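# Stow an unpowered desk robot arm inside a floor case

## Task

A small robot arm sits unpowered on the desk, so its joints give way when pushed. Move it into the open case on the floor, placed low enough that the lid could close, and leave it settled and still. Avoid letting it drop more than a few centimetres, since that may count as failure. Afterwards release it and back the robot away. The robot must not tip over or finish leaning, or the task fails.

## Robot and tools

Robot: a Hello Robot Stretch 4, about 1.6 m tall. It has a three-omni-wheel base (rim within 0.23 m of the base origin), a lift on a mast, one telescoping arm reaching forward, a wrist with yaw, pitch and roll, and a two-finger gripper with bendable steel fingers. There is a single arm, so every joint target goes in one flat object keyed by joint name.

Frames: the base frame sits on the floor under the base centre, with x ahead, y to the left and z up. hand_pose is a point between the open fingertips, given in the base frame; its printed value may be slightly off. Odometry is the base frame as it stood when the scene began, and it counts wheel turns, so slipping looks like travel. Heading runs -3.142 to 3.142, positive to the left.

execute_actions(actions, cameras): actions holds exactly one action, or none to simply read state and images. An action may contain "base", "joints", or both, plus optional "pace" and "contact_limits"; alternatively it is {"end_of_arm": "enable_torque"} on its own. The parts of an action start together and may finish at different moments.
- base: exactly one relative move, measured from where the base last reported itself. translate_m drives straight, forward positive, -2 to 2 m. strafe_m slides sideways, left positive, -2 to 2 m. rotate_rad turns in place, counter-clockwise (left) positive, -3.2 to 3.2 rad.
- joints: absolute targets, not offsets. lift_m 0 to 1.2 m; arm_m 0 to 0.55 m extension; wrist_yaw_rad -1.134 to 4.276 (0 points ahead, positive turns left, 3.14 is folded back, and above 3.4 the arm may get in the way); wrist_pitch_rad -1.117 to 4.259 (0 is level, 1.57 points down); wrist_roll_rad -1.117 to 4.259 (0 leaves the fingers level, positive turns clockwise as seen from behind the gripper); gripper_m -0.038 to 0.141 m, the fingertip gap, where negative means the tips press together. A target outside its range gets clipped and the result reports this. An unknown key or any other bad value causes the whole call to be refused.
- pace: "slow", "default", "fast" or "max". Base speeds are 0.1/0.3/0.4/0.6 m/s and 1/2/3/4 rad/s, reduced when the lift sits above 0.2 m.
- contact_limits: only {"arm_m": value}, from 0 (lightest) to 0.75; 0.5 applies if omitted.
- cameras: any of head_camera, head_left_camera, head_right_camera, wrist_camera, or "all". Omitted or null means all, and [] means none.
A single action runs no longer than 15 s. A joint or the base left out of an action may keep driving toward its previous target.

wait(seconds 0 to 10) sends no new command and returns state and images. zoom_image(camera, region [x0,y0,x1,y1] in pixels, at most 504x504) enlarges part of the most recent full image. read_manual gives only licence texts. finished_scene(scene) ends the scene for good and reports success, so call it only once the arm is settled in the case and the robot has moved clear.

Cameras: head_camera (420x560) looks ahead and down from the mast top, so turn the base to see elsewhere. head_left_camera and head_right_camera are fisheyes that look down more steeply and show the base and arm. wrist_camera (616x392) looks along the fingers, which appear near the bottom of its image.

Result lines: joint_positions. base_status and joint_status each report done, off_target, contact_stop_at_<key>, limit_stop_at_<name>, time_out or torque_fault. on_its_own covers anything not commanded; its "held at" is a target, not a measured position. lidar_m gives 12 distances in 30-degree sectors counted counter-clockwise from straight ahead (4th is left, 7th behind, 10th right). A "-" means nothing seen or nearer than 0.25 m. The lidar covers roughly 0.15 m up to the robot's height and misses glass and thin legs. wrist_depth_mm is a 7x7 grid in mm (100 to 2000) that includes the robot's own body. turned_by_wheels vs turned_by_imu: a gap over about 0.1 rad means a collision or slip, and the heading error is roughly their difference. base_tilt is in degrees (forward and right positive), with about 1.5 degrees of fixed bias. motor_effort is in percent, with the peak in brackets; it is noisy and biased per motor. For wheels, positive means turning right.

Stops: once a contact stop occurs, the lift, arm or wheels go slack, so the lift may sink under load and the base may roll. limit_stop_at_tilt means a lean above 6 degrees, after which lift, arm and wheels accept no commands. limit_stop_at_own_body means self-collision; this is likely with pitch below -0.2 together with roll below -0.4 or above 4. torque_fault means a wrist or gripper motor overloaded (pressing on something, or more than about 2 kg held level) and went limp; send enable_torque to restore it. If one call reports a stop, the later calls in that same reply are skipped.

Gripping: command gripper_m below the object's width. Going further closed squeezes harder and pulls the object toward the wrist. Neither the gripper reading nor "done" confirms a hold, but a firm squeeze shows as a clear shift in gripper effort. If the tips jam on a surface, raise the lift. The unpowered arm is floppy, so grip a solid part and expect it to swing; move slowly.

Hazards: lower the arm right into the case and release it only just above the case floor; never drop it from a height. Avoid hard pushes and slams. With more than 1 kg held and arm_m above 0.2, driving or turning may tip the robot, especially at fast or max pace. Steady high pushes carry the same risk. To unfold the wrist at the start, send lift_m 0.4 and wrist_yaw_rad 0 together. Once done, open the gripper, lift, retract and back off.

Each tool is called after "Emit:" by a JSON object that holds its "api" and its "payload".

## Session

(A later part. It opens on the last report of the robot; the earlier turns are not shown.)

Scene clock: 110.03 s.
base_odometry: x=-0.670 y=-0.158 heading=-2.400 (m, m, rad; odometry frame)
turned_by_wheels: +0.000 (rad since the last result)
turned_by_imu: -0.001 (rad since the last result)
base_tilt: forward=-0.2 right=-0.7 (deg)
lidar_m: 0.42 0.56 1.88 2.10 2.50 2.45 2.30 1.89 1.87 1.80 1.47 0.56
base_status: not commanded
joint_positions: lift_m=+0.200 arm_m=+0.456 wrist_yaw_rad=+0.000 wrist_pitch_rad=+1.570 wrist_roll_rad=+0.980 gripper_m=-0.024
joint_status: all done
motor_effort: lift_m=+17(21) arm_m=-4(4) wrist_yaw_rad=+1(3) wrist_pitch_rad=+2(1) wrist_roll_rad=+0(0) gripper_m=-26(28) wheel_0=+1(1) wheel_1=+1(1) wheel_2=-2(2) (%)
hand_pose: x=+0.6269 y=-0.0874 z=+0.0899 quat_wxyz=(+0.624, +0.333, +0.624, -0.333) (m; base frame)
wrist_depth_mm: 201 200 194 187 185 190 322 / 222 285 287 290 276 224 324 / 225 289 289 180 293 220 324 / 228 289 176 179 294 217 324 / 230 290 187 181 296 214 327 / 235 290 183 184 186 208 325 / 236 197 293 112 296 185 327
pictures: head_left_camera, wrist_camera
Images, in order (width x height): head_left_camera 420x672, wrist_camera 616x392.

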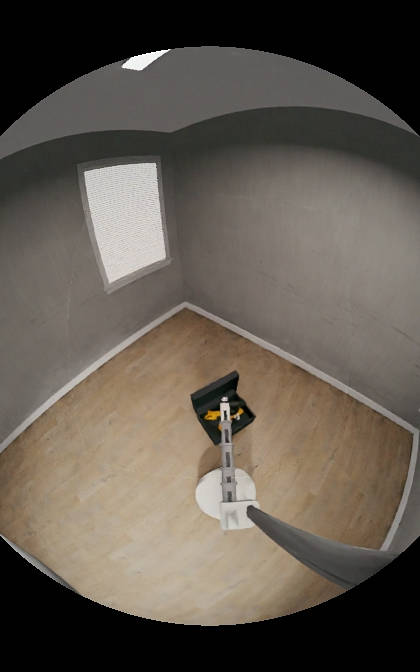

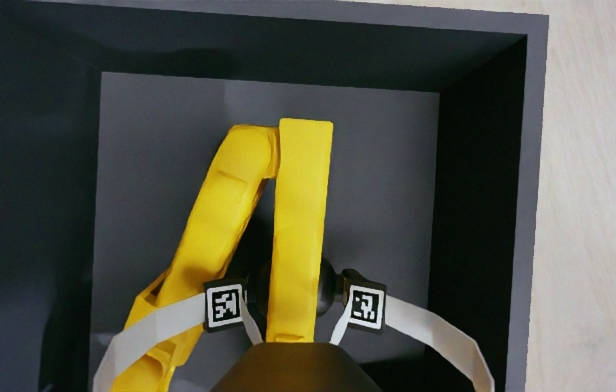

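Emit:
{"api": "execute_actions", "payload": {"actions": [{"joints":{"lift_m":0.175},"pace":"slow"}], "cameras": []}}

Emit:
{"api": "execute_actions", "payload": {"actions": [{"joints":{"gripper_m":0.035}}], "cameras": []}}

Emit:
{"api": "execute_actions", "payload": {"actions": [{"joints":{"lift_m":0.23},"pace":"slow"}], "cameras": ["wrist_camera"]}}

Scene clock: 113.93 s.
base_odometry: x=-0.670 y=-0.158 heading=-2.400 (m, m, rad; odometry frame)
turned_by_wheels: +0.000 (rad since the last result)
turned_by_imu: -0.001 (rad since the last result)
base_tilt: forward=-0.2 right=-0.6 (deg)
lidar_m: 0.42 0.59 1.87 2.09 2.48 2.46 2.29 1.88 1.88 1.80 1.48 0.59
base_status: not commanded
joint_positions: lift_m=+0.175 arm_m=+0.456 wrist_yaw_rad=+0.000 wrist_pitch_rad=+1.570 wrist_roll_rad=+0.980 gripper_m=-0.024
joint_status: all done
motor_effort: lift_m=+17(15) arm_m=-5(5) wrist_yaw_rad=+1(3) wrist_pitch_rad=+2(1) wrist_roll_rad=+0(0) gripper_m=-26(27) wheel_0=+1(1) wheel_1=+1(1) wheel_2=-2(2) (%)
hand_pose: x=+0.6269 y=-0.0874 z=+0.0649 quat_wxyz=(+0.624, +0.333, +0.624, -0.333) (m; base frame)
wrist_depth_mm: 201 200 194 188 182 178 163 / 222 262 264 265 267 222 167 / 224 263 264 186 268 220 168 / 228 265 185 188 270 217 167 / 229 265 191 186 270 213 168 / 234 198 184 183 187 208 166 / 236 193 268 112 270 182 165
pictures: none
No camera images: the call's "cameras" was empty. Leave "cameras" out to get every camera's image.

Scene clock: 115.27 s.
base_odometry: x=-0.670 y=-0.158 heading=-2.400 (m, m, rad; odometry frame)
turned_by_wheels: +0.000 (rad since the last result)
turned_by_imu: +0.000 (rad since the last result)
base_tilt: forward=-0.2 right=-0.5 (deg)
lidar_m: 0.42 0.56 1.87 2.11 2.50 2.46 2.29 1.88 1.88 1.78 1.48 0.58
base_status: not commanded
joint_positions: lift_m=+0.175 arm_m=+0.456 wrist_yaw_rad=+0.000 wrist_pitch_rad=+1.571 wrist_roll_rad=+0.980 gripper_m=+0.035
joint_status: all done
motor_effort: lift_m=+17(17) arm_m=-4(5) wrist_yaw_rad=+1(2) wrist_pitch_rad=-3(2) wrist_roll_rad=-1(0) gripper_m=-2(28) wheel_0=+1(1) wheel_1=+1(1) wheel_2=-2(2) (%)
hand_pose: x=+0.6265 y=-0.0874 z=+0.0649 quat_wxyz=(+0.624, +0.333, +0.624, -0.333) (m; base frame)
wrist_depth_mm: 201 200 194 188 183 178 164 / 224 262 264 266 267 223 170 / 227 263 265 208 270 218 168 / 229 264 208 237 270 216 166 / 232 264 210 202 271 211 168 / 235 264 195 198 271 210 166 / 237 211 267 112 271 193 164
pictures: none
No camera images: the call's "cameras" was empty. Leave "cameras" out to get every camera's image.

Scene clock: 116.60 s.
base_odometry: x=-0.670 y=-0.158 heading=-2.400 (m, m, rad; odometry frame)
turned_by_wheels: +0.000 (rad since the last result)
turned_by_imu: +0.000 (rad since the last result)
base_tilt: forward=-0.1 right=-0.5 (deg)
lidar_m: 0.42 0.58 1.88 2.11 2.50 2.45 2.30 1.89 1.88 1.79 1.49 0.57
base_status: not commanded
joint_positions: lift_m=+0.230 arm_m=+0.456 wrist_yaw_rad=+0.000 wrist_pitch_rad=+1.571 wrist_roll_rad=+0.980 gripper_m=+0.035
joint_status: all done
motor_effort: lift_m=+23(25) arm_m=-4(4) wrist_yaw_rad=+2(2) wrist_pitch_rad=-2(4) wrist_roll_rad=-1(1) gripper_m=-7(5) wheel_0=+1(1) wheel_1=+1(1) wheel_2=-2(2) (%)
hand_pose: x=+0.6267 y=-0.0874 z=+0.1195 quat_wxyz=(+0.624, +0.333, +0.624, -0.333) (m; base frame)
wrist_depth_mm: 208 216 227 220 347 349 353 / 222 294 303 289 276 224 351 / 224 317 319 320 324 256 355 / 229 317 320 307 324 250 357 / 231 319 266 300 327 246 359 / 233 322 195 252 282 242 357 / 236 259 322 112 279 237 357
pictures: wrist_camera
Images, in order (width x height): wrist_camera 616x392.

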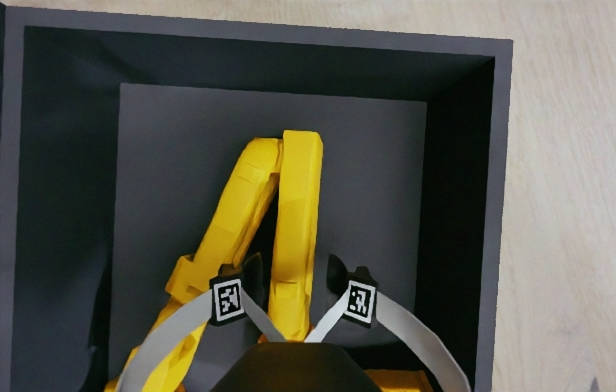

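Emit:
{"api": "execute_actions", "payload": {"actions": [{"joints":{"lift_m":0.45},"pace":"fast"}], "cameras": []}}

Emit:
{"api": "execute_actions", "payload": {"actions": [{"base":{"translate_m":-0.3},"joints":{"arm_m":0.05},"pace":"fast"}], "cameras": ["head_camera"]}}

Emit:
{"api": "finished_scene", "payload": {"scene": 1}}

Scene clock: 123.03 s.
base_odometry: x=-0.670 y=-0.158 heading=-2.400 (m, m, rad; odometry frame)
turned_by_wheels: +0.000 (rad since the last result)
turned_by_imu: -0.001 (rad since the last result)
base_tilt: forward=-0.3 right=-0.6 (deg)
lidar_m: 0.42 0.56 1.87 2.11 2.49 2.45 2.29 1.88 1.88 1.80 1.48 0.57
base_status: not commanded
joint_positions: lift_m=+0.450 arm_m=+0.456 wrist_yaw_rad=+0.000 wrist_pitch_rad=+1.570 wrist_roll_rad=+0.980 gripper_m=+0.035
joint_status: all done
motor_effort: lift_m=+22(28) arm_m=-4(4) wrist_yaw_rad=+3(2) wrist_pitch_rad=+0(0) wrist_roll_rad=+0(1) gripper_m=-2(4) wheel_0=+1(1) wheel_1=+1(1) wheel_2=-2(2) (%)
hand_pose: x=+0.6268 y=-0.0874 z=+0.3395 quat_wxyz=(+0.624, +0.333, +0.624, -0.333) (m; base frame)
wrist_depth_mm: 554 559 564 564 569 580 580 / 287 427 564 569 569 574 585 / 306 415 539 544 549 569 585 / 309 415 544 544 549 585 585 / 310 418 512 544 580 585 591 / 315 418 195 484 439 580 585 / 320 415 549 112 496 585 591
pictures: none
No camera images: the call's "cameras" was empty. Leave "cameras" out to get every camera's image.

Scene clock: 125.03 s.
base_odometry: x=-0.449 y=+0.044 heading=-2.400 (m, m, rad; odometry frame)
turned_by_wheels: +0.000 (rad since the last result)
turned_by_imu: +0.000 (rad since the last result)
base_tilt: forward=-0.2 right=-0.6 (deg)
lidar_m: 0.71 2.09 2.07 2.33 2.26 2.23 2.06 1.68 1.67 1.88 1.71 0.92
base_status: done
joint_positions: lift_m=+0.450 arm_m=+0.051 wrist_yaw_rad=+0.000 wrist_pitch_rad=+1.570 wrist_roll_rad=+0.980 gripper_m=+0.035
joint_status: all done
motor_effort: lift_m=+22(22) arm_m=-4(3) wrist_yaw_rad=+4(3) wrist_pitch_rad=+0(2) wrist_roll_rad=+0(0) gripper_m=-5(6) wheel_0=+1(7) wheel_1=+1(8) wheel_2=-1(13) (%)
hand_pose: x=+0.2217 y=-0.0874 z=+0.3395 quat_wxyz=(+0.624, +0.333, +0.624, -0.333) (m; base frame)
wrist_depth_mm: 554 559 559 574 574 574 580 / 559 564 569 569 580 580 585 / 564 564 564 569 580 585 580 / 564 564 569 569 574 580 585 / 564 569 569 569 362 394 591 / 564 574 195 357 359 364 373 / 569 569 574 112 357 364 368
pictures: head_camera
Images, in order (width x height): head_camera 420x560.

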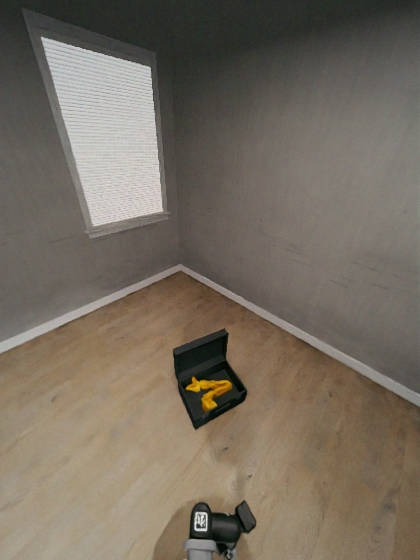

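The scene is finished: the task was done.


## Next scene

The same job, from a new start.

Emit:
{"api": "execute_actions", "payload": {"actions": [{"joints":{"lift_m":1.15,"gripper_m":0.08},"pace":"fast"}]}}

Scene clock: 3.37 s.
base_odometry: x=+0.000 y=+0.000 heading=+0.000 (m, m, rad; odometry frame)
turned_by_wheels: +0.000 (rad since the last result)
turned_by_imu: -0.001 (rad since the last result)
base_tilt: forward=-0.2 right=-0.6 (deg)
lidar_m: 1.53 1.59 2.07 1.46 2.56 2.33 2.17 2.21 1.51 1.41 2.26 1.64
base_status: not commanded
joint_positions: lift_m=+1.150 arm_m=-0.001 wrist_yaw_rad=+3.108 wrist_pitch_rad=+0.018 wrist_roll_rad=-0.011 gripper_m=+0.080
joint_status: all done
motor_effort: lift_m=+23(22) arm_m=-1(1) wrist_yaw_rad=+2(2) wrist_pitch_rad=-6(5) wrist_roll_rad=+0(0) gripper_m=-1(2) wheel_0=+0(0) wheel_1=+0(0) wheel_2=+0(0) (%)
hand_pose: x=-0.1149 y=+0.0972 z=+1.3227 quat_wxyz=(+0.017, -0.009, -0.005, +1.000) (m; base frame)
wrist_depth_mm: - 139 - - - - - / - 132 - - - - - / 106 140 235 - - - - / 138 141 - - - - - / - - - - - - - / - - 206 - 204 - - / - - - 111 - - -
pictures: head_camera, head_left_camera, head_right_camera, wrist_camera
Images, in order (width x height): head_camera 420x560, head_left_camera 420x672, head_right_camera 420x672, wrist_camera 616x392.

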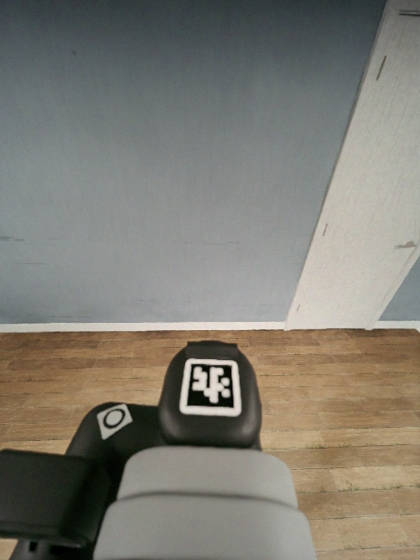

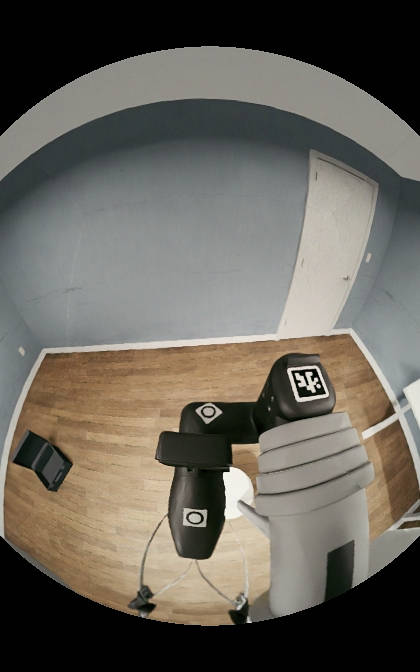

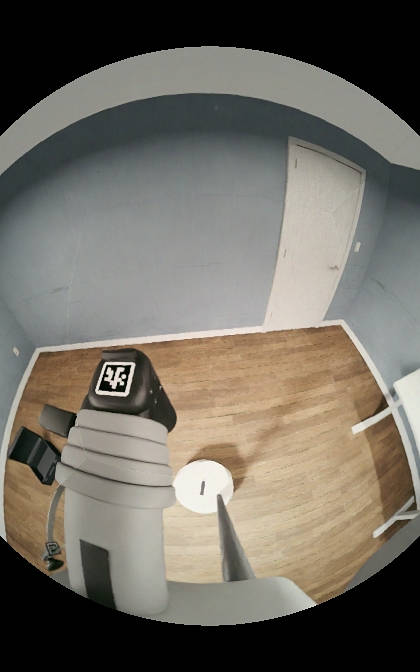

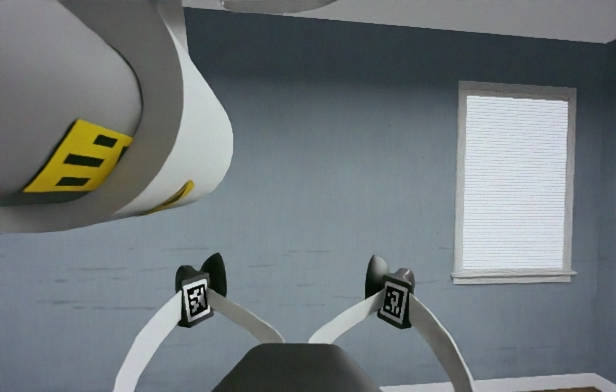

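Emit:
{"api": "execute_actions", "payload": {"actions": [{"base":{"rotate_rad":-1.57},"joints":{"wrist_yaw_rad":0}}], "cameras": []}}

Emit:
{"api": "execute_actions", "payload": {"actions": [{"base":{"translate_m":0.9},"joints":{"wrist_pitch_rad":1.0,"lift_m":1.2}}], "cameras": ["head_camera"]}}

Scene clock: 8.70 s.
base_odometry: x=+0.000 y=+0.000 heading=-1.570 (m, m, rad; odometry frame)
turned_by_wheels: -1.570 (rad since the last result)
turned_by_imu: -1.555 (rad since the last result)
base_tilt: forward=-0.3 right=-0.5 (deg)
lidar_m: 1.40 2.26 1.64 1.53 1.58 2.06 1.49 2.56 2.34 2.18 2.23 1.50
base_status: done
joint_positions: lift_m=+1.150 arm_m=-0.001 wrist_yaw_rad=+0.000 wrist_pitch_rad=+0.018 wrist_roll_rad=-0.011 gripper_m=+0.080
joint_status: all done
motor_effort: lift_m=+22(23) arm_m=-1(1) wrist_yaw_rad=+0(5) wrist_pitch_rad=-6(6) wrist_roll_rad=+0(0) gripper_m=-3(4) wheel_0=+1(2) wheel_1=+1(4) wheel_2=+1(6) (%)
hand_pose: x=+0.4589 y=-0.0874 z=+1.3227 quat_wxyz=(+1.000, -0.006, +0.009, +0.000) (m; base frame)
wrist_depth_mm: 1921 1921 - - - - - / 1921 1921 - - - - - / 1983 1921 1983 - - - - / 1921 1921 1983 - - - - / 1983 1921 1983 - - - - / 1921 1983 205 - 203 - - / 1983 1983 1430 111 1430 1336 -
pictures: none
No camera images: the call's "cameras" was empty. Leave "cameras" out to get every camera's image.

Scene clock: 13.20 s.
base_odometry: x=+0.001 y=-0.900 heading=-1.570 (m, m, rad; odometry frame)
turned_by_wheels: +0.000 (rad since the last result)
turned_by_imu: -0.001 (rad since the last result)
base_tilt: forward=-0.1 right=-0.5 (deg)
lidar_m: 0.49 0.53 1.67 1.58 1.65 2.16 2.27 3.26 2.25 2.11 0.77 0.52
base_status: done
joint_positions: lift_m=+1.200 arm_m=-0.001 wrist_yaw_rad=+0.000 wrist_pitch_rad=+1.001 wrist_roll_rad=-0.011 gripper_m=+0.080
joint_status: all done
motor_effort: lift_m=+22(23) arm_m=-1(1) wrist_yaw_rad=+3(1) wrist_pitch_rad=-2(5) wrist_roll_rad=+0(0) gripper_m=-5(4) wheel_0=+0(6) wheel_1=+1(7) wheel_2=-1(11) (%)
hand_pose: x=+0.3260 y=-0.0874 z=+1.1351 quat_wxyz=(+0.877, -0.005, +0.480, +0.003) (m; base frame)
wrist_depth_mm: 1160 1078 1060 1060 1098 1098 1118 / 1336 917 931 931 960 931 960 / 1537 831 820 854 854 866 854 / 1618 750 750 759 778 788 768 / 1430 715 707 723 723 1430 1464 / 1336 1366 205 1366 204 1366 1430 / 1255 1255 1281 111 1308 1336 1336
pictures: head_camera
Images, in order (width x height): head_camera 420x560.

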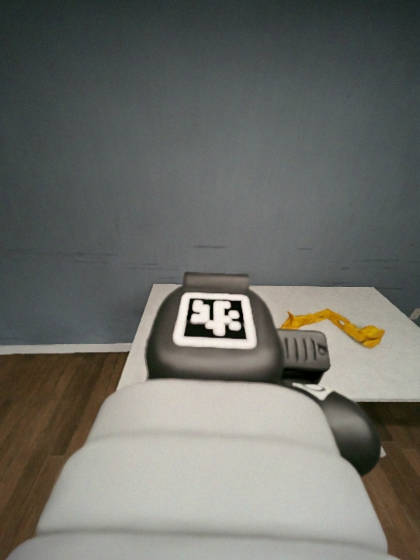

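Emit:
{"api": "execute_actions", "payload": {"actions": [{"base":{"strafe_m":-0.6},"joints":{"wrist_pitch_rad":1.57,"lift_m":1.1,"arm_m":0.48}}], "cameras": []}}

Emit:
{"api": "execute_actions", "payload": {"actions": [{"base":{"translate_m":0.2}}], "cameras": ["wrist_camera"]}}

Scene clock: 21.03 s.
base_odometry: x=-0.599 y=-0.901 heading=-1.570 (m, m, rad; odometry frame)
turned_by_wheels: +0.000 (rad since the last result)
turned_by_imu: -0.002 (rad since the last result)
base_tilt: forward=-0.1 right=-0.5 (deg)
lidar_m: 0.52 0.55 0.75 2.19 2.29 2.93 2.37 2.37 1.62 1.49 1.55 0.57
base_status: done
joint_positions: lift_m=+1.100 arm_m=+0.479 wrist_yaw_rad=+0.000 wrist_pitch_rad=+1.570 wrist_roll_rad=-0.011 gripper_m=+0.080
joint_status: all done
motor_effort: lift_m=+18(22) arm_m=+5(6) wrist_yaw_rad=+3(2) wrist_pitch_rad=+2(3) wrist_roll_rad=+1(0) gripper_m=-1(1) wheel_0=+0(10) wheel_1=+0(7) wheel_2=-1(0) (%)
hand_pose: x=+0.6503 y=-0.0874 z=+0.9899 quat_wxyz=(+0.707, -0.004, +0.707, +0.004) (m; base frame)
wrist_depth_mm: 452 492 496 500 500 508 512 / 492 496 500 504 430 504 508 / 496 496 500 504 508 508 508 / 492 500 500 504 508 508 517 / 492 496 504 504 508 508 508 / 492 500 204 500 203 1255 1281 / 1229 1229 1229 111 1255 1281 1308
pictures: none
No camera images: the call's "cameras" was empty. Leave "cameras" out to get every camera's image.

Scene clock: 23.10 s.
base_odometry: x=-0.599 y=-1.101 heading=-1.570 (m, m, rad; odometry frame)
turned_by_wheels: +0.000 (rad since the last result)
turned_by_imu: +0.000 (rad since the last result)
base_tilt: forward=-0.2 right=-0.5 (deg)
lidar_m: 0.31 0.36 0.49 2.21 2.29 2.99 2.53 2.31 1.61 1.46 0.56 0.33
base_status: done
joint_positions: lift_m=+1.100 arm_m=+0.479 wrist_yaw_rad=+0.000 wrist_pitch_rad=+1.570 wrist_roll_rad=-0.011 gripper_m=+0.080
joint_status: not commanded
motor_effort: lift_m=+18(18) arm_m=+5(5) wrist_yaw_rad=+1(3) wrist_pitch_rad=+2(1) wrist_roll_rad=+0(0) gripper_m=-3(1) wheel_0=+1(2) wheel_1=+2(9) wheel_2=+0(8) (%)
hand_pose: x=+0.6503 y=-0.0874 z=+0.9899 quat_wxyz=(+0.707, -0.004, +0.707, +0.004) (m; base frame)
wrist_depth_mm: 492 492 492 496 504 508 508 / 488 500 500 508 504 504 508 / 488 492 480 500 517 508 512 / 439 492 500 500 508 508 512 / 492 496 500 504 430 512 512 / 488 492 204 504 203 508 521 / 488 496 504 111 512 512 512
pictures: wrist_camera
Images, in order (width x height): wrist_camera 616x392.

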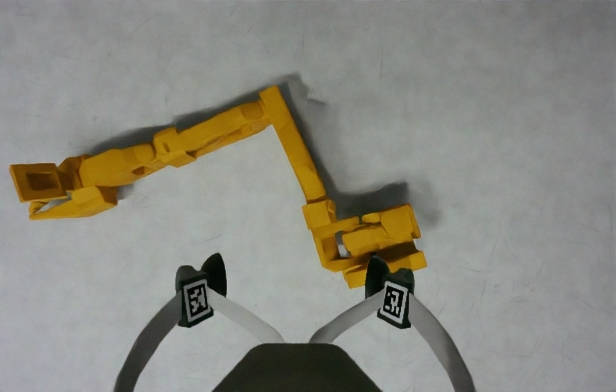

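Emit:
{"api": "execute_actions", "payload": {"actions": [{"base":{"translate_m":0.04},"joints":{"wrist_roll_rad":-0.42,"lift_m":0.93,"arm_m":0.533,"gripper_m":0.07}}], "cameras": ["wrist_camera"]}}

Scene clock: 27.20 s.
base_odometry: x=-0.599 y=-1.141 heading=-1.569 (m, m, rad; odometry frame)
turned_by_wheels: +0.000 (rad since the last result)
turned_by_imu: -0.001 (rad since the last result)
base_tilt: forward=-0.2 right=-0.5 (deg)
lidar_m: 0.30 0.33 0.41 2.21 2.26 3.00 2.60 2.31 1.58 1.49 0.46 0.32
base_status: done
joint_positions: lift_m=+0.930 arm_m=+0.532 wrist_yaw_rad=+0.000 wrist_pitch_rad=+1.570 wrist_roll_rad=-0.420 gripper_m=+0.070
joint_status: all done
motor_effort: lift_m=+16(15) arm_m=+5(5) wrist_yaw_rad=+2(2) wrist_pitch_rad=+1(0) wrist_roll_rad=-1(4) gripper_m=-2(3) wheel_0=+0(3) wheel_1=+0(5) wheel_2=+1(12) (%)
hand_pose: x=+0.7033 y=-0.0874 z=+0.8200 quat_wxyz=(+0.692, -0.147, +0.691, +0.147) (m; base frame)
wrist_depth_mm: 320 322 325 327 330 334 338 / 319 322 327 329 330 334 338 / 320 320 325 329 332 334 336 / 320 324 327 329 332 334 338 / 322 324 327 330 332 336 340 / 322 325 198 260 200 338 340 / 324 325 327 111 334 336 340
pictures: wrist_camera
Images, in order (width x height): wrist_camera 616x392.

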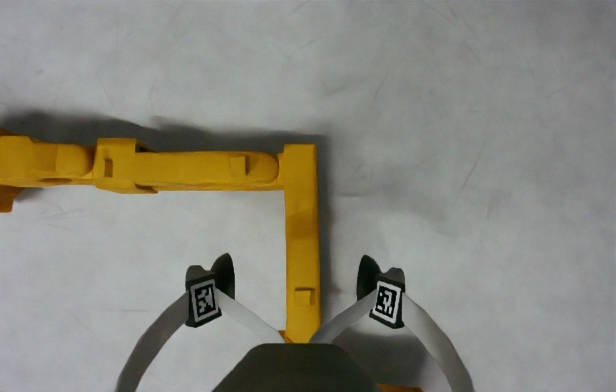

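Emit:
{"api": "execute_actions", "payload": {"actions": [{"joints":{"lift_m":0.864},"pace":"slow"}], "cameras": []}}

Emit:
{"api": "execute_actions", "payload": {"actions": [{"joints":{"gripper_m":-0.025}}], "cameras": []}}

Emit:
{"api": "execute_actions", "payload": {"actions": [{"joints":{"lift_m":0.97},"pace":"slow"}], "cameras": ["wrist_camera"]}}

Emit:
{"api": "execute_actions", "payload": {"actions": [{"base":{"translate_m":-1.5},"joints":{"arm_m":0.2,"wrist_roll_rad":0}}], "cameras": []}}

Emit:
{"api": "execute_actions", "payload": {"actions": [{"base":{"rotate_rad":2.7},"joints":{"lift_m":0.6,"wrist_pitch_rad":1.0},"pace":"slow"}], "cameras": []}}

Emit:
{"api": "execute_actions", "payload": {"actions": [{"joints":{"wrist_pitch_rad":0.4},"pace":"slow"}], "cameras": ["wrist_camera"]}}

Emit:
{"api": "execute_actions", "payload": {"actions": [{"joints":{"wrist_pitch_rad":1.57,"arm_m":0.3},"pace":"slow"}], "cameras": ["wrist_camera","head_camera"]}}

Scene clock: 37.03 s.
base_odometry: x=-0.599 y=-1.141 heading=-1.569 (m, m, rad; odometry frame)
turned_by_wheels: +0.000 (rad since the last result)
turned_by_imu: -0.001 (rad since the last result)
base_tilt: forward=-0.2 right=-0.6 (deg)
lidar_m: 0.27 0.31 0.43 2.20 2.27 2.98 2.58 2.29 1.60 1.49 0.48 0.33
base_status: not commanded
joint_positions: lift_m=+0.864 arm_m=+0.532 wrist_yaw_rad=+0.000 wrist_pitch_rad=+1.570 wrist_roll_rad=-0.420 gripper_m=+0.070
joint_status: all done
motor_effort: lift_m=+16(17) arm_m=+4(5) wrist_yaw_rad=+0(2) wrist_pitch_rad=+1(1) wrist_roll_rad=+0(1) gripper_m=-2(2) wheel_0=+0(0) wheel_1=+0(0) wheel_2=+0(1) (%)
hand_pose: x=+0.7033 y=-0.0874 z=+0.7540 quat_wxyz=(+0.692, -0.147, +0.691, +0.147) (m; base frame)
wrist_depth_mm: 255 258 260 260 265 267 268 / 256 257 259 263 264 266 267 / 202 205 204 260 265 267 268 / 255 257 259 206 264 267 268 / 255 258 260 263 266 270 271 / 257 260 199 193 201 271 271 / 257 259 262 111 267 271 271
pictures: none
No camera images: the call's "cameras" was empty. Leave "cameras" out to get every camera's image.

Scene clock: 38.70 s.
base_odometry: x=-0.599 y=-1.141 heading=-1.570 (m, m, rad; odometry frame)
turned_by_wheels: +0.000 (rad since the last result)
turned_by_imu: +0.000 (rad since the last result)
base_tilt: forward=-0.1 right=-0.6 (deg)
lidar_m: 0.28 0.32 0.42 2.20 2.25 2.95 2.60 2.31 1.58 1.47 0.47 0.34
base_status: not commanded
joint_positions: lift_m=+0.864 arm_m=+0.532 wrist_yaw_rad=+0.000 wrist_pitch_rad=+1.570 wrist_roll_rad=-0.420 gripper_m=-0.024
joint_status: all done
motor_effort: lift_m=+19(19) arm_m=+5(5) wrist_yaw_rad=+2(1) wrist_pitch_rad=+2(0) wrist_roll_rad=+1(0) gripper_m=-26(25) wheel_0=+0(0) wheel_1=+0(0) wheel_2=+1(1) (%)
hand_pose: x=+0.7034 y=-0.0874 z=+0.7538 quat_wxyz=(+0.692, -0.148, +0.691, +0.147) (m; base frame)
wrist_depth_mm: 253 256 257 259 262 264 267 / 253 257 258 259 262 265 267 / 194 194 192 200 262 265 266 / 252 256 257 193 263 266 267 / 254 256 258 189 265 267 268 / 255 258 187 183 186 266 270 / 256 258 259 111 265 267 271
pictures: none
No camera images: the call's "cameras" was empty. Leave "cameras" out to get every camera's image.

Scene clock: 40.43 s.
base_odometry: x=-0.599 y=-1.141 heading=-1.570 (m, m, rad; odometry frame)
turned_by_wheels: +0.000 (rad since the last result)
turned_by_imu: +0.000 (rad since the last result)
base_tilt: forward=-0.1 right=-0.6 (deg)
lidar_m: 0.28 0.29 0.43 2.17 2.30 2.96 2.57 2.33 1.60 1.48 0.49 0.33
base_status: not commanded
joint_positions: lift_m=+0.969 arm_m=+0.532 wrist_yaw_rad=+0.000 wrist_pitch_rad=+1.570 wrist_roll_rad=-0.420 gripper_m=-0.024
joint_status: all done
motor_effort: lift_m=+26(30) arm_m=+5(5) wrist_yaw_rad=+0(2) wrist_pitch_rad=+2(1) wrist_roll_rad=+1(1) gripper_m=-25(25) wheel_0=+0(0) wheel_1=+0(0) wheel_2=+0(0) (%)
hand_pose: x=+0.7034 y=-0.0874 z=+0.8592 quat_wxyz=(+0.692, -0.148, +0.691, +0.147) (m; base frame)
wrist_depth_mm: 355 359 362 366 368 370 377 / 357 359 362 368 370 375 375 / 200 198 195 203 368 373 375 / 357 362 364 195 370 373 375 / 357 364 366 190 373 377 377 / 359 362 187 187 186 377 382 / 362 362 366 111 373 377 379
pictures: wrist_camera
Images, in order (width x height): wrist_camera 616x392.

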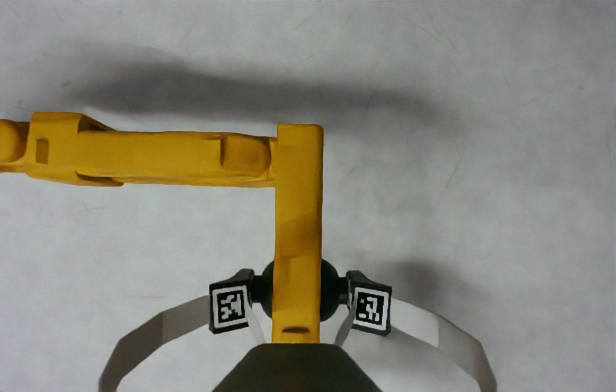

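Scene clock: 46.90 s.
base_odometry: x=-0.600 y=+0.359 heading=-1.570 (m, m, rad; odometry frame)
turned_by_wheels: +0.000 (rad since the last result)
turned_by_imu: -0.002 (rad since the last result)
base_tilt: forward=-0.2 right=-0.5 (deg)
lidar_m: 0.25 0.43 2.27 2.11 2.19 1.16 1.14 2.16 1.72 1.62 1.65 0.25
base_status: done
joint_positions: lift_m=+0.970 arm_m=+0.201 wrist_yaw_rad=+0.000 wrist_pitch_rad=+1.571 wrist_roll_rad=+0.000 gripper_m=-0.024
joint_status: all done
motor_effort: lift_m=+26(26) arm_m=-5(6) wrist_yaw_rad=+3(1) wrist_pitch_rad=-1(1) wrist_roll_rad=+1(5) gripper_m=-24(29) wheel_0=+0(3) wheel_1=+0(6) wheel_2=-1(10) (%)
hand_pose: x=+0.3718 y=-0.0874 z=+0.8593 quat_wxyz=(+0.707, +0.000, +0.707, +0.000) (m; base frame)
wrist_depth_mm: 1078 1078 1098 1098 1098 1138 1138 / 1078 1078 1098 1098 1098 1098 1118 / 204 201 196 205 1118 1118 1118 / 1078 1098 1098 196 1078 1160 1138 / 1098 1098 1098 198 1098 1138 1118 / 1060 1098 186 186 186 1118 1118 / 1098 1098 891 111 1118 1138 1118
pictures: none
No camera images: the call's "cameras" was empty. Leave "cameras" out to get every camera's image.

Scene clock: 50.87 s.
base_odometry: x=-0.600 y=+0.359 heading=+1.130 (m, m, rad; odometry frame)
turned_by_wheels: +2.700 (rad since the last result)
turned_by_imu: +2.671 (rad since the last result)
base_tilt: forward=-0.3 right=-0.6 (deg)
lidar_m: 0.39 0.56 2.20 1.66 1.59 1.69 1.87 1.80 1.90 2.20 2.10 0.38
base_status: done
joint_positions: lift_m=+0.600 arm_m=+0.201 wrist_yaw_rad=+0.000 wrist_pitch_rad=+1.006 wrist_roll_rad=-0.001 gripper_m=-0.024
joint_status: all done
motor_effort: lift_m=+19(27) arm_m=-5(5) wrist_yaw_rad=+2(0) wrist_pitch_rad=-17(13) wrist_roll_rad=+3(4) gripper_m=-26(27) wheel_0=+0(2) wheel_1=-1(4) wheel_2=-2(7) (%)
hand_pose: x=+0.5262 y=-0.0874 z=+0.5346 quat_wxyz=(+0.876, +0.000, +0.482, +0.000) (m; base frame)
wrist_depth_mm: 1205 1229 1078 1138 1255 1308 1336 / 1060 1060 976 1078 1138 1118 1160 / 203 202 197 960 991 1008 1025 / 854 866 866 866 917 931 931 / 798 820 820 211 842 831 854 / 741 750 184 200 186 778 778 / 707 683 699 111 715 707 723
pictures: none
No camera images: the call's "cameras" was empty. Leave "cameras" out to get every camera's image.

Scene clock: 52.20 s.
base_odometry: x=-0.600 y=+0.359 heading=+1.130 (m, m, rad; odometry frame)
turned_by_wheels: +0.000 (rad since the last result)
turned_by_imu: +0.000 (rad since the last result)
base_tilt: forward=-0.2 right=-0.5 (deg)
lidar_m: 0.51 2.11 2.21 1.65 1.59 1.66 1.85 1.79 1.94 2.20 2.11 0.60
base_status: not commanded
joint_positions: lift_m=+0.600 arm_m=+0.201 wrist_yaw_rad=+0.000 wrist_pitch_rad=+0.409 wrist_roll_rad=-0.001 gripper_m=-0.024
joint_status: all done
on_its_own: wrist_pitch_rad is at rest, and its effort (-26) is outside its rest range (-23 to +23)
motor_effort: lift_m=+20(20) arm_m=-5(5) wrist_yaw_rad=+0(15) wrist_pitch_rad=-26(30) wrist_roll_rad=+3(6) gripper_m=-23(26) wheel_0=+0(2) wheel_1=+0(1) wheel_2=-1(2) (%)
hand_pose: x=+0.6364 y=-0.0874 z=+0.6634 quat_wxyz=(+0.979, +0.000, +0.203, +0.000) (m; base frame)
wrist_depth_mm: 1397 1576 1756 - - 1921 1661 / 1430 1661 1808 - - - 1661 / 1499 1756 1863 - - - 1661 / 1576 1756 178 179 1983 1983 1708 / 1464 1464 185 185 1537 1464 1537 / 1138 1160 185 185 186 1205 1229 / 976 199 931 111 1008 946 1025
pictures: wrist_camera
Images, in order (width x height): wrist_camera 616x392.

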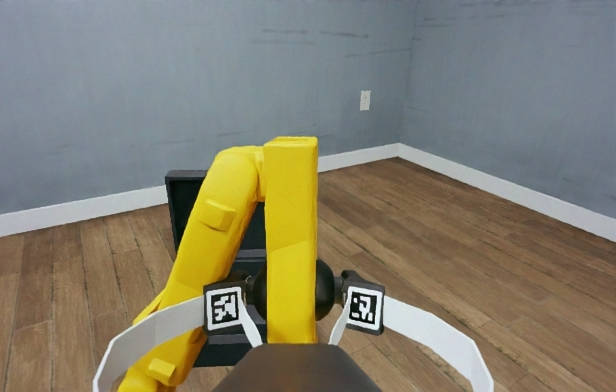

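Scene clock: 54.50 s.
base_odometry: x=-0.600 y=+0.359 heading=+1.130 (m, m, rad; odometry frame)
turned_by_wheels: +0.000 (rad since the last result)
turned_by_imu: -0.001 (rad since the last result)
base_tilt: forward=-0.2 right=-0.6 (deg)
lidar_m: 0.30 2.10 2.21 1.70 1.59 1.68 1.88 1.78 1.92 2.19 2.11 0.32
base_status: not commanded
joint_positions: lift_m=+0.600 arm_m=+0.299 wrist_yaw_rad=+0.000 wrist_pitch_rad=+1.568 wrist_roll_rad=+0.000 gripper_m=-0.024
joint_status: all done
motor_effort: lift_m=+20(20) arm_m=+4(1) wrist_yaw_rad=+2(2) wrist_pitch_rad=+6(27) wrist_roll_rad=+1(3) gripper_m=-27(26) wheel_0=+0(0) wheel_1=+0(0) wheel_2=-1(1) (%)
hand_pose: x=+0.4708 y=-0.0874 z=+0.4897 quat_wxyz=(+0.708, +0.000, +0.706, +0.000) (m; base frame)
wrist_depth_mm: 707 707 715 723 715 741 741 / 715 707 715 732 732 741 741 / 707 723 715 723 732 741 750 / 707 715 170 172 732 732 750 / 707 715 183 181 732 741 750 / 699 707 185 187 187 750 741 / 715 213 723 111 732 732 750
pictures: head_camera, wrist_camera
Images, in order (width x height): head_camera 420x560, wrist_camera 616x392.

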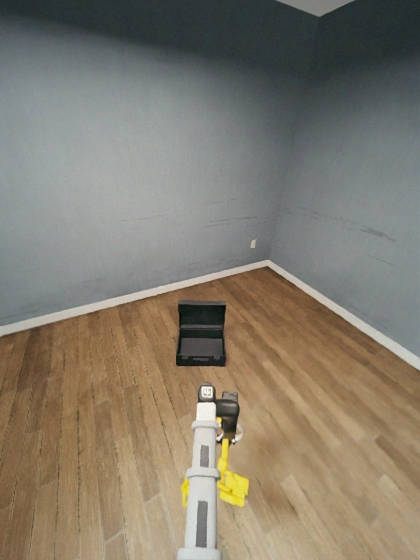

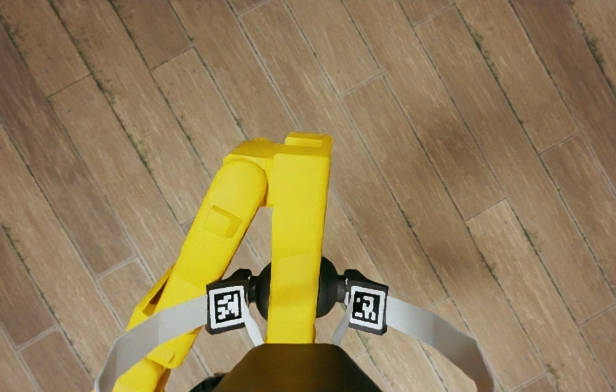

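Emit:
{"api": "execute_actions", "payload": {"actions": [{"base":{"strafe_m":0.08},"joints":{"wrist_roll_rad":1.5,"lift_m":0.4},"pace":"slow"}], "cameras": []}}

Emit:
{"api": "execute_actions", "payload": {"actions": [{"base":{"translate_m":0.63},"joints":{"arm_m":0.45}}], "cameras": ["wrist_camera","head_left_camera"]}}

Emit:
{"api": "zoom_image", "payload": {"camera": "head_left_camera", "region": [140,320,290,470]}}

Scene clock: 60.53 s.
base_odometry: x=-0.673 y=+0.394 heading=+1.130 (m, m, rad; odometry frame)
turned_by_wheels: +0.000 (rad since the last result)
turned_by_imu: -0.001 (rad since the last result)
base_tilt: forward=-0.2 right=-0.7 (deg)
lidar_m: 0.33 2.06 2.13 1.59 1.51 1.56 1.91 1.84 1.94 2.27 2.17 2.28
base_status: done
joint_positions: lift_m=+0.400 arm_m=+0.299 wrist_yaw_rad=+0.000 wrist_pitch_rad=+1.571 wrist_roll_rad=+1.500 gripper_m=-0.024
joint_status: all done
motor_effort: lift_m=+19(23) arm_m=+5(5) wrist_yaw_rad=+2(2) wrist_pitch_rad=-1(6) wrist_roll_rad=+2(6) gripper_m=-25(27) wheel_0=-2(6) wheel_1=+2(5) wheel_2=+0(0) (%)
hand_pose: x=+0.4700 y=-0.0874 z=+0.2898 quat_wxyz=(+0.517, +0.482, +0.518, -0.482) (m; base frame)
wrist_depth_mm: 512 512 512 512 521 525 525 / 517 517 512 517 525 521 530 / 504 517 512 517 521 521 530 / 517 521 169 172 525 530 535 / 512 517 183 181 525 525 415 / 517 512 185 187 187 530 377 / 517 214 525 111 525 462 373
pictures: none
No camera images: the call's "cameras" was empty. Leave "cameras" out to get every camera's image.

Scene clock: 64.10 s.
base_odometry: x=-0.404 y=+0.963 heading=+1.130 (m, m, rad; odometry frame)
turned_by_wheels: +0.000 (rad since the last result)
turned_by_imu: -0.001 (rad since the last result)
base_tilt: forward=-0.2 right=-0.7 (deg)
lidar_m: 0.51 0.55 1.60 1.87 1.84 1.93 2.71 2.40 2.62 1.94 1.88 0.55
base_status: done
joint_positions: lift_m=+0.400 arm_m=+0.449 wrist_yaw_rad=+0.000 wrist_pitch_rad=+1.571 wrist_roll_rad=+1.500 gripper_m=-0.024
joint_status: all done
motor_effort: lift_m=+20(20) arm_m=+5(5) wrist_yaw_rad=+3(3) wrist_pitch_rad=-1(4) wrist_roll_rad=+1(2) gripper_m=-24(27) wheel_0=+0(12) wheel_1=+0(8) wheel_2=+1(9) (%)
hand_pose: x=+0.6200 y=-0.0874 z=+0.2897 quat_wxyz=(+0.517, +0.482, +0.518, -0.482) (m; base frame)
wrist_depth_mm: 500 504 512 512 521 521 525 / 315 508 517 521 517 517 525 / 342 377 415 379 521 521 530 / 343 402 169 171 517 525 535 / 345 407 183 181 525 535 530 / 351 368 185 187 187 530 535 / 353 213 492 111 530 530 539
pictures: head_left_camera, wrist_camera
Images, in order (width x height): head_left_camera 420x672, wrist_camera 616x392.

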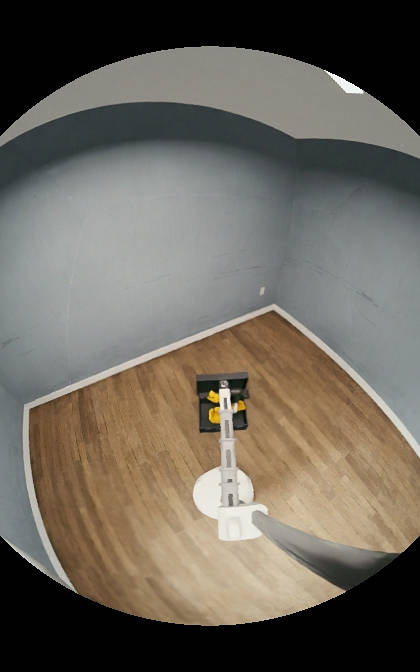

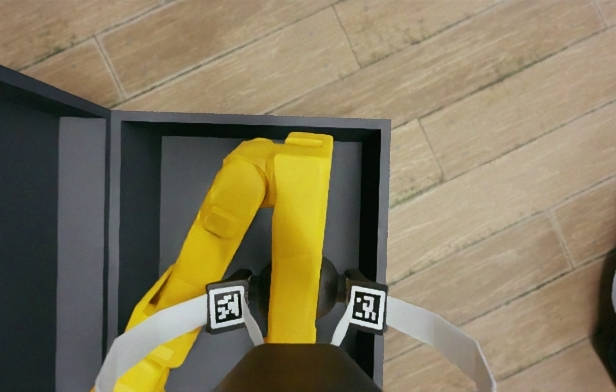

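Region (140, 320, 290, 470) of head_left_camera's 420x672 image, scaled by 3.360, with more detail than that image has.

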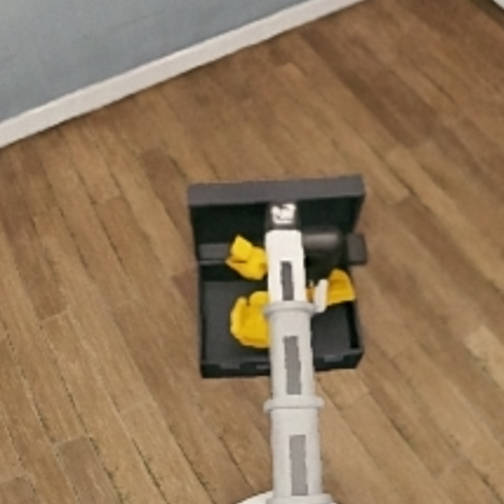

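Emit:
{"api": "execute_actions", "payload": {"actions": [{"joints":{"arm_m":0.465,"lift_m":0.3},"pace":"slow"}], "cameras": ["head_left_camera"]}}

Emit:
{"api": "zoom_image", "payload": {"camera": "head_left_camera", "region": [170,350,270,450]}}

Scene clock: 69.23 s.
base_odometry: x=-0.404 y=+0.963 heading=+1.130 (m, m, rad; odometry frame)
turned_by_wheels: +0.000 (rad since the last result)
turned_by_imu: -0.001 (rad since the last result)
base_tilt: forward=-0.3 right=-0.5 (deg)
lidar_m: 0.52 0.55 1.61 1.91 1.84 1.95 2.68 2.39 2.61 1.95 1.88 0.52
base_status: not commanded
joint_positions: lift_m=+0.300 arm_m=+0.464 wrist_yaw_rad=+0.000 wrist_pitch_rad=+1.571 wrist_roll_rad=+1.500 gripper_m=-0.024
joint_status: all done
motor_effort: lift_m=+19(16) arm_m=+5(5) wrist_yaw_rad=+2(2) wrist_pitch_rad=-1(1) wrist_roll_rad=+1(1) gripper_m=-26(26) wheel_0=+0(0) wheel_1=+0(0) wheel_2=+1(1) (%)
hand_pose: x=+0.6350 y=-0.0874 z=+0.1898 quat_wxyz=(+0.517, +0.482, +0.518, -0.482) (m; base frame)
wrist_depth_mm: 407 407 413 418 415 421 418 / 266 407 413 415 418 418 424 / 266 351 389 324 334 421 424 / 267 370 169 172 375 424 421 / 266 370 183 180 366 424 424 / 268 307 185 187 187 424 427 / 268 213 394 111 357 427 430
pictures: head_left_camera
Images, in order (width x height): head_left_camera 420x672.

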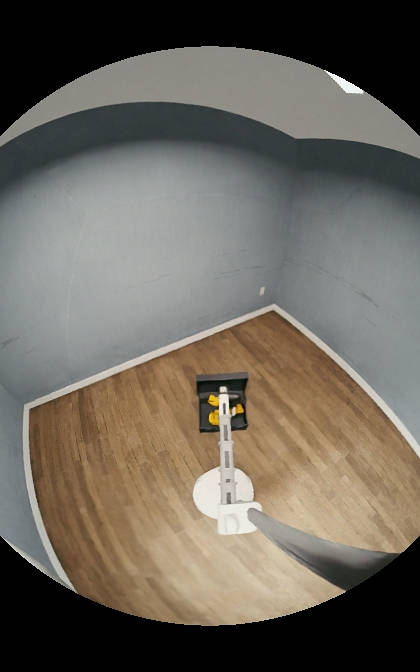

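Region (170, 350, 270, 450) of head_left_camera's 420x672 image, scaled by 5.040, with more detail than that image has.

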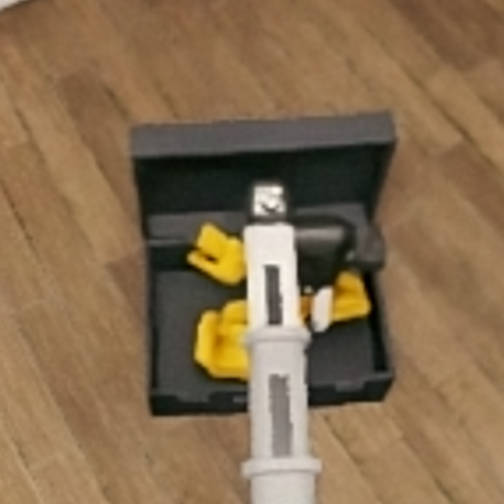

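Tight but plausible.

Emit:
{"api": "execute_actions", "payload": {"actions": [{"joints":{"arm_m":0.455,"lift_m":0.22},"pace":"slow"}], "cameras": ["head_left_camera"]}}

Emit:
{"api": "zoom_image", "payload": {"camera": "head_left_camera", "region": [170,350,270,450]}}

Scene clock: 73.57 s.
base_odometry: x=-0.404 y=+0.963 heading=+1.130 (m, m, rad; odometry frame)
turned_by_wheels: +0.000 (rad since the last result)
turned_by_imu: -0.001 (rad since the last result)
base_tilt: forward=-0.2 right=-0.5 (deg)
lidar_m: 0.48 0.55 1.60 1.86 1.83 1.92 2.68 2.39 2.66 1.95 1.86 0.55
base_status: not commanded
joint_positions: lift_m=+0.220 arm_m=+0.456 wrist_yaw_rad=+0.000 wrist_pitch_rad=+1.570 wrist_roll_rad=+1.500 gripper_m=-0.024
joint_status: all done
motor_effort: lift_m=+18(19) arm_m=-5(3) wrist_yaw_rad=+1(2) wrist_pitch_rad=+3(0) wrist_roll_rad=+0(0) gripper_m=-26(28) wheel_0=+0(0) wheel_1=+0(0) wheel_2=+1(1) (%)
hand_pose: x=+0.6271 y=-0.0874 z=+0.1099 quat_wxyz=(+0.518, +0.482, +0.517, -0.482) (m; base frame)
wrist_depth_mm: 330 330 334 336 340 338 342 / 227 231 226 220 216 213 343 / 251 310 310 312 314 230 342 / 253 310 173 176 314 230 345 / 254 310 185 182 315 345 345 / 254 312 186 186 187 343 343 / 256 202 314 111 315 222 347
pictures: head_left_camera
Images, in order (width x height): head_left_camera 420x672.

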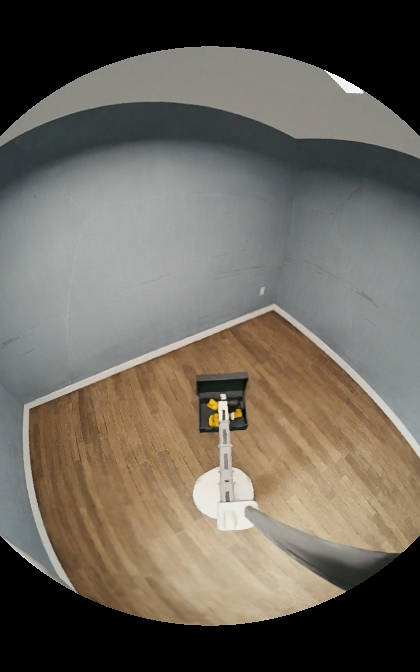

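Region (170, 350, 270, 450) of head_left_camera's 420x672 image, scaled by 5.040, with more detail than that image has.

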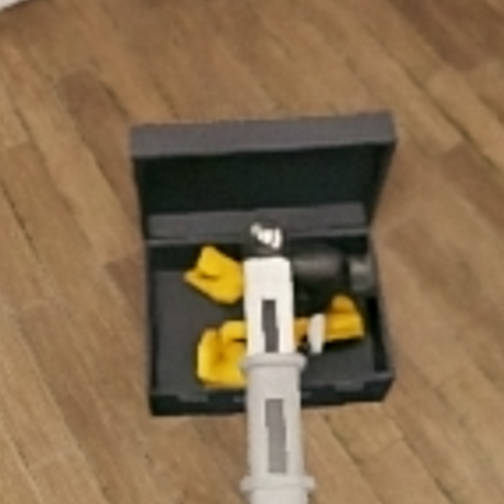

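Emit:
{"api": "execute_actions", "payload": {"actions": [{"joints":{"lift_m":0.175},"pace":"slow"}], "cameras": []}}

Emit:
{"api": "execute_actions", "payload": {"actions": [{"joints":{"gripper_m":0.035}}], "cameras": []}}

Emit:
{"api": "execute_actions", "payload": {"actions": [{"joints":{"lift_m":0.23},"pace":"slow"}], "cameras": ["wrist_camera"]}}

Scene clock: 79.57 s.
base_odometry: x=-0.404 y=+0.963 heading=+1.130 (m, m, rad; odometry frame)
turned_by_wheels: +0.000 (rad since the last result)
turned_by_imu: -0.001 (rad since the last result)
base_tilt: forward=-0.2 right=-0.5 (deg)
lidar_m: 0.51 0.57 1.57 1.88 1.85 1.93 2.70 2.37 2.61 1.94 1.87 0.53
base_status: not commanded
joint_positions: lift_m=+0.175 arm_m=+0.456 wrist_yaw_rad=+0.000 wrist_pitch_rad=+1.569 wrist_roll_rad=+1.501 gripper_m=-0.024
joint_status: all done
motor_effort: lift_m=+17(17) arm_m=-5(5) wrist_yaw_rad=+2(2) wrist_pitch_rad=+2(3) wrist_roll_rad=-1(1) gripper_m=-25(25) wheel_0=+0(0) wheel_1=+0(0) wheel_2=+1(1) (%)
hand_pose: x=+0.6273 y=-0.0874 z=+0.0649 quat_wxyz=(+0.518, +0.483, +0.517, -0.482) (m; base frame)
wrist_depth_mm: 153 159 157 155 164 160 294 / 228 232 227 220 216 177 296 / 251 264 265 198 270 184 297 / 252 266 190 192 268 181 297 / 254 266 195 190 271 181 298 / 255 203 185 185 187 179 298 / 256 198 270 111 271 160 300
pictures: none
No camera images: the call's "cameras" was empty. Leave "cameras" out to get every camera's image.

Scene clock: 80.90 s.
base_odometry: x=-0.404 y=+0.963 heading=+1.130 (m, m, rad; odometry frame)
turned_by_wheels: +0.000 (rad since the last result)
turned_by_imu: +0.000 (rad since the last result)
base_tilt: forward=-0.2 right=-0.5 (deg)
lidar_m: 0.50 0.52 1.61 1.88 1.83 1.92 2.69 2.38 2.63 1.97 1.87 0.51
base_status: not commanded
joint_positions: lift_m=+0.175 arm_m=+0.456 wrist_yaw_rad=+0.000 wrist_pitch_rad=+1.571 wrist_roll_rad=+1.500 gripper_m=+0.035
joint_status: all done
motor_effort: lift_m=+17(17) arm_m=-4(5) wrist_yaw_rad=+3(4) wrist_pitch_rad=-3(6) wrist_roll_rad=-1(1) gripper_m=-5(22) wheel_0=+0(0) wheel_1=+0(0) wheel_2=+1(1) (%)
hand_pose: x=+0.6265 y=-0.0874 z=+0.0649 quat_wxyz=(+0.517, +0.482, +0.517, -0.482) (m; base frame)
wrist_depth_mm: 153 160 158 155 164 162 294 / 229 234 228 222 217 177 296 / 253 266 264 267 268 183 296 / 252 264 208 220 270 181 297 / 255 266 211 206 270 179 300 / 256 223 196 199 243 178 298 / 258 211 268 111 272 165 303
pictures: none
No camera images: the call's "cameras" was empty. Leave "cameras" out to get every camera's image.

Scene clock: 82.23 s.
base_odometry: x=-0.404 y=+0.963 heading=+1.130 (m, m, rad; odometry frame)
turned_by_wheels: +0.000 (rad since the last result)
turned_by_imu: +0.000 (rad since the last result)
base_tilt: forward=-0.2 right=-0.4 (deg)
lidar_m: 0.51 0.54 1.58 1.89 1.84 1.93 2.69 2.40 2.63 1.93 1.86 0.54
base_status: not commanded
joint_positions: lift_m=+0.230 arm_m=+0.456 wrist_yaw_rad=+0.000 wrist_pitch_rad=+1.570 wrist_roll_rad=+1.500 gripper_m=+0.035
joint_status: all done
motor_effort: lift_m=+23(24) arm_m=-4(4) wrist_yaw_rad=+2(3) wrist_pitch_rad=-1(3) wrist_roll_rad=+0(1) gripper_m=-7(3) wheel_0=+0(0) wheel_1=+0(0) wheel_2=+1(1) (%)
hand_pose: x=+0.6268 y=-0.0874 z=+0.1194 quat_wxyz=(+0.517, +0.482, +0.517, -0.482) (m; base frame)
wrist_depth_mm: 342 340 343 345 347 347 349 / 229 234 228 222 242 349 351 / 250 319 320 324 320 351 353 / 252 320 322 296 324 351 351 / 253 322 266 258 324 351 355 / 255 322 196 252 244 355 355 / 258 265 325 112 329 357 353
pictures: wrist_camera
Images, in order (width x height): wrist_camera 616x392.

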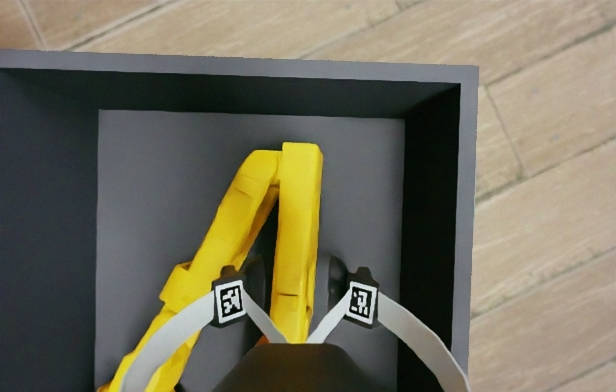

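Emit:
{"api": "execute_actions", "payload": {"actions": [{"joints":{"lift_m":0.45},"pace":"fast"}], "cameras": []}}

Emit:
{"api": "execute_actions", "payload": {"actions": [{"base":{"translate_m":-0.3},"joints":{"arm_m":0.05},"pace":"fast"}], "cameras": ["head_camera"]}}

Emit:
{"api": "finished_scene", "payload": {"scene": 2}}

Scene clock: 86.67 s.
base_odometry: x=-0.404 y=+0.963 heading=+1.130 (m, m, rad; odometry frame)
turned_by_wheels: +0.000 (rad since the last result)
turned_by_imu: -0.001 (rad since the last result)
base_tilt: forward=-0.2 right=-0.6 (deg)
lidar_m: 0.52 0.50 1.56 1.90 1.85 1.94 2.70 2.40 2.62 1.93 1.86 0.52
base_status: not commanded
joint_positions: lift_m=+0.450 arm_m=+0.456 wrist_yaw_rad=+0.000 wrist_pitch_rad=+1.570 wrist_roll_rad=+1.500 gripper_m=+0.035
joint_status: all done
motor_effort: lift_m=+23(25) arm_m=-5(5) wrist_yaw_rad=+1(1) wrist_pitch_rad=+1(0) wrist_roll_rad=-1(0) gripper_m=-5(3) wheel_0=+0(0) wheel_1=+0(0) wheel_2=+1(1) (%)
hand_pose: x=+0.6269 y=-0.0874 z=+0.3395 quat_wxyz=(+0.517, +0.482, +0.517, -0.482) (m; base frame)
wrist_depth_mm: 559 564 569 564 569 569 580 / 312 564 569 569 564 574 574 / 330 421 539 549 580 574 580 / 334 421 544 517 569 580 580 / 336 415 544 544 580 585 574 / 336 424 195 480 452 580 585 / 340 424 549 111 580 585 585
pictures: none
No camera images: the call's "cameras" was empty. Leave "cameras" out to get every camera's image.

Scene clock: 88.67 s.
base_odometry: x=-0.532 y=+0.692 heading=+1.131 (m, m, rad; odometry frame)
turned_by_wheels: +0.000 (rad since the last result)
turned_by_imu: +0.000 (rad since the last result)
base_tilt: forward=-0.2 right=-0.6 (deg)
lidar_m: 0.79 1.76 1.88 1.76 1.70 1.79 2.23 2.13 2.24 2.11 2.01 2.13
base_status: done
joint_positions: lift_m=+0.450 arm_m=+0.051 wrist_yaw_rad=+0.000 wrist_pitch_rad=+1.570 wrist_roll_rad=+1.500 gripper_m=+0.035
joint_status: all done
motor_effort: lift_m=+23(23) arm_m=-5(6) wrist_yaw_rad=+2(3) wrist_pitch_rad=+1(0) wrist_roll_rad=+0(1) gripper_m=-4(6) wheel_0=+1(6) wheel_1=+1(4) wheel_2=+0(11) (%)
hand_pose: x=+0.2218 y=-0.0874 z=+0.3395 quat_wxyz=(+0.517, +0.482, +0.517, -0.482) (m; base frame)
wrist_depth_mm: 559 569 569 569 574 569 580 / 559 564 564 569 569 580 580 / 554 569 564 580 569 580 580 / 559 569 574 569 366 362 364 / 569 569 580 580 359 362 362 / 564 569 195 402 359 362 362 / 569 564 569 111 362 364 364
pictures: head_camera
Images, in order (width x height): head_camera 420x560.

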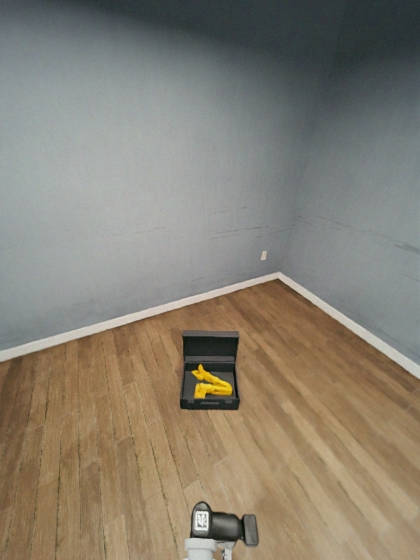

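The scene is finished: the task was done.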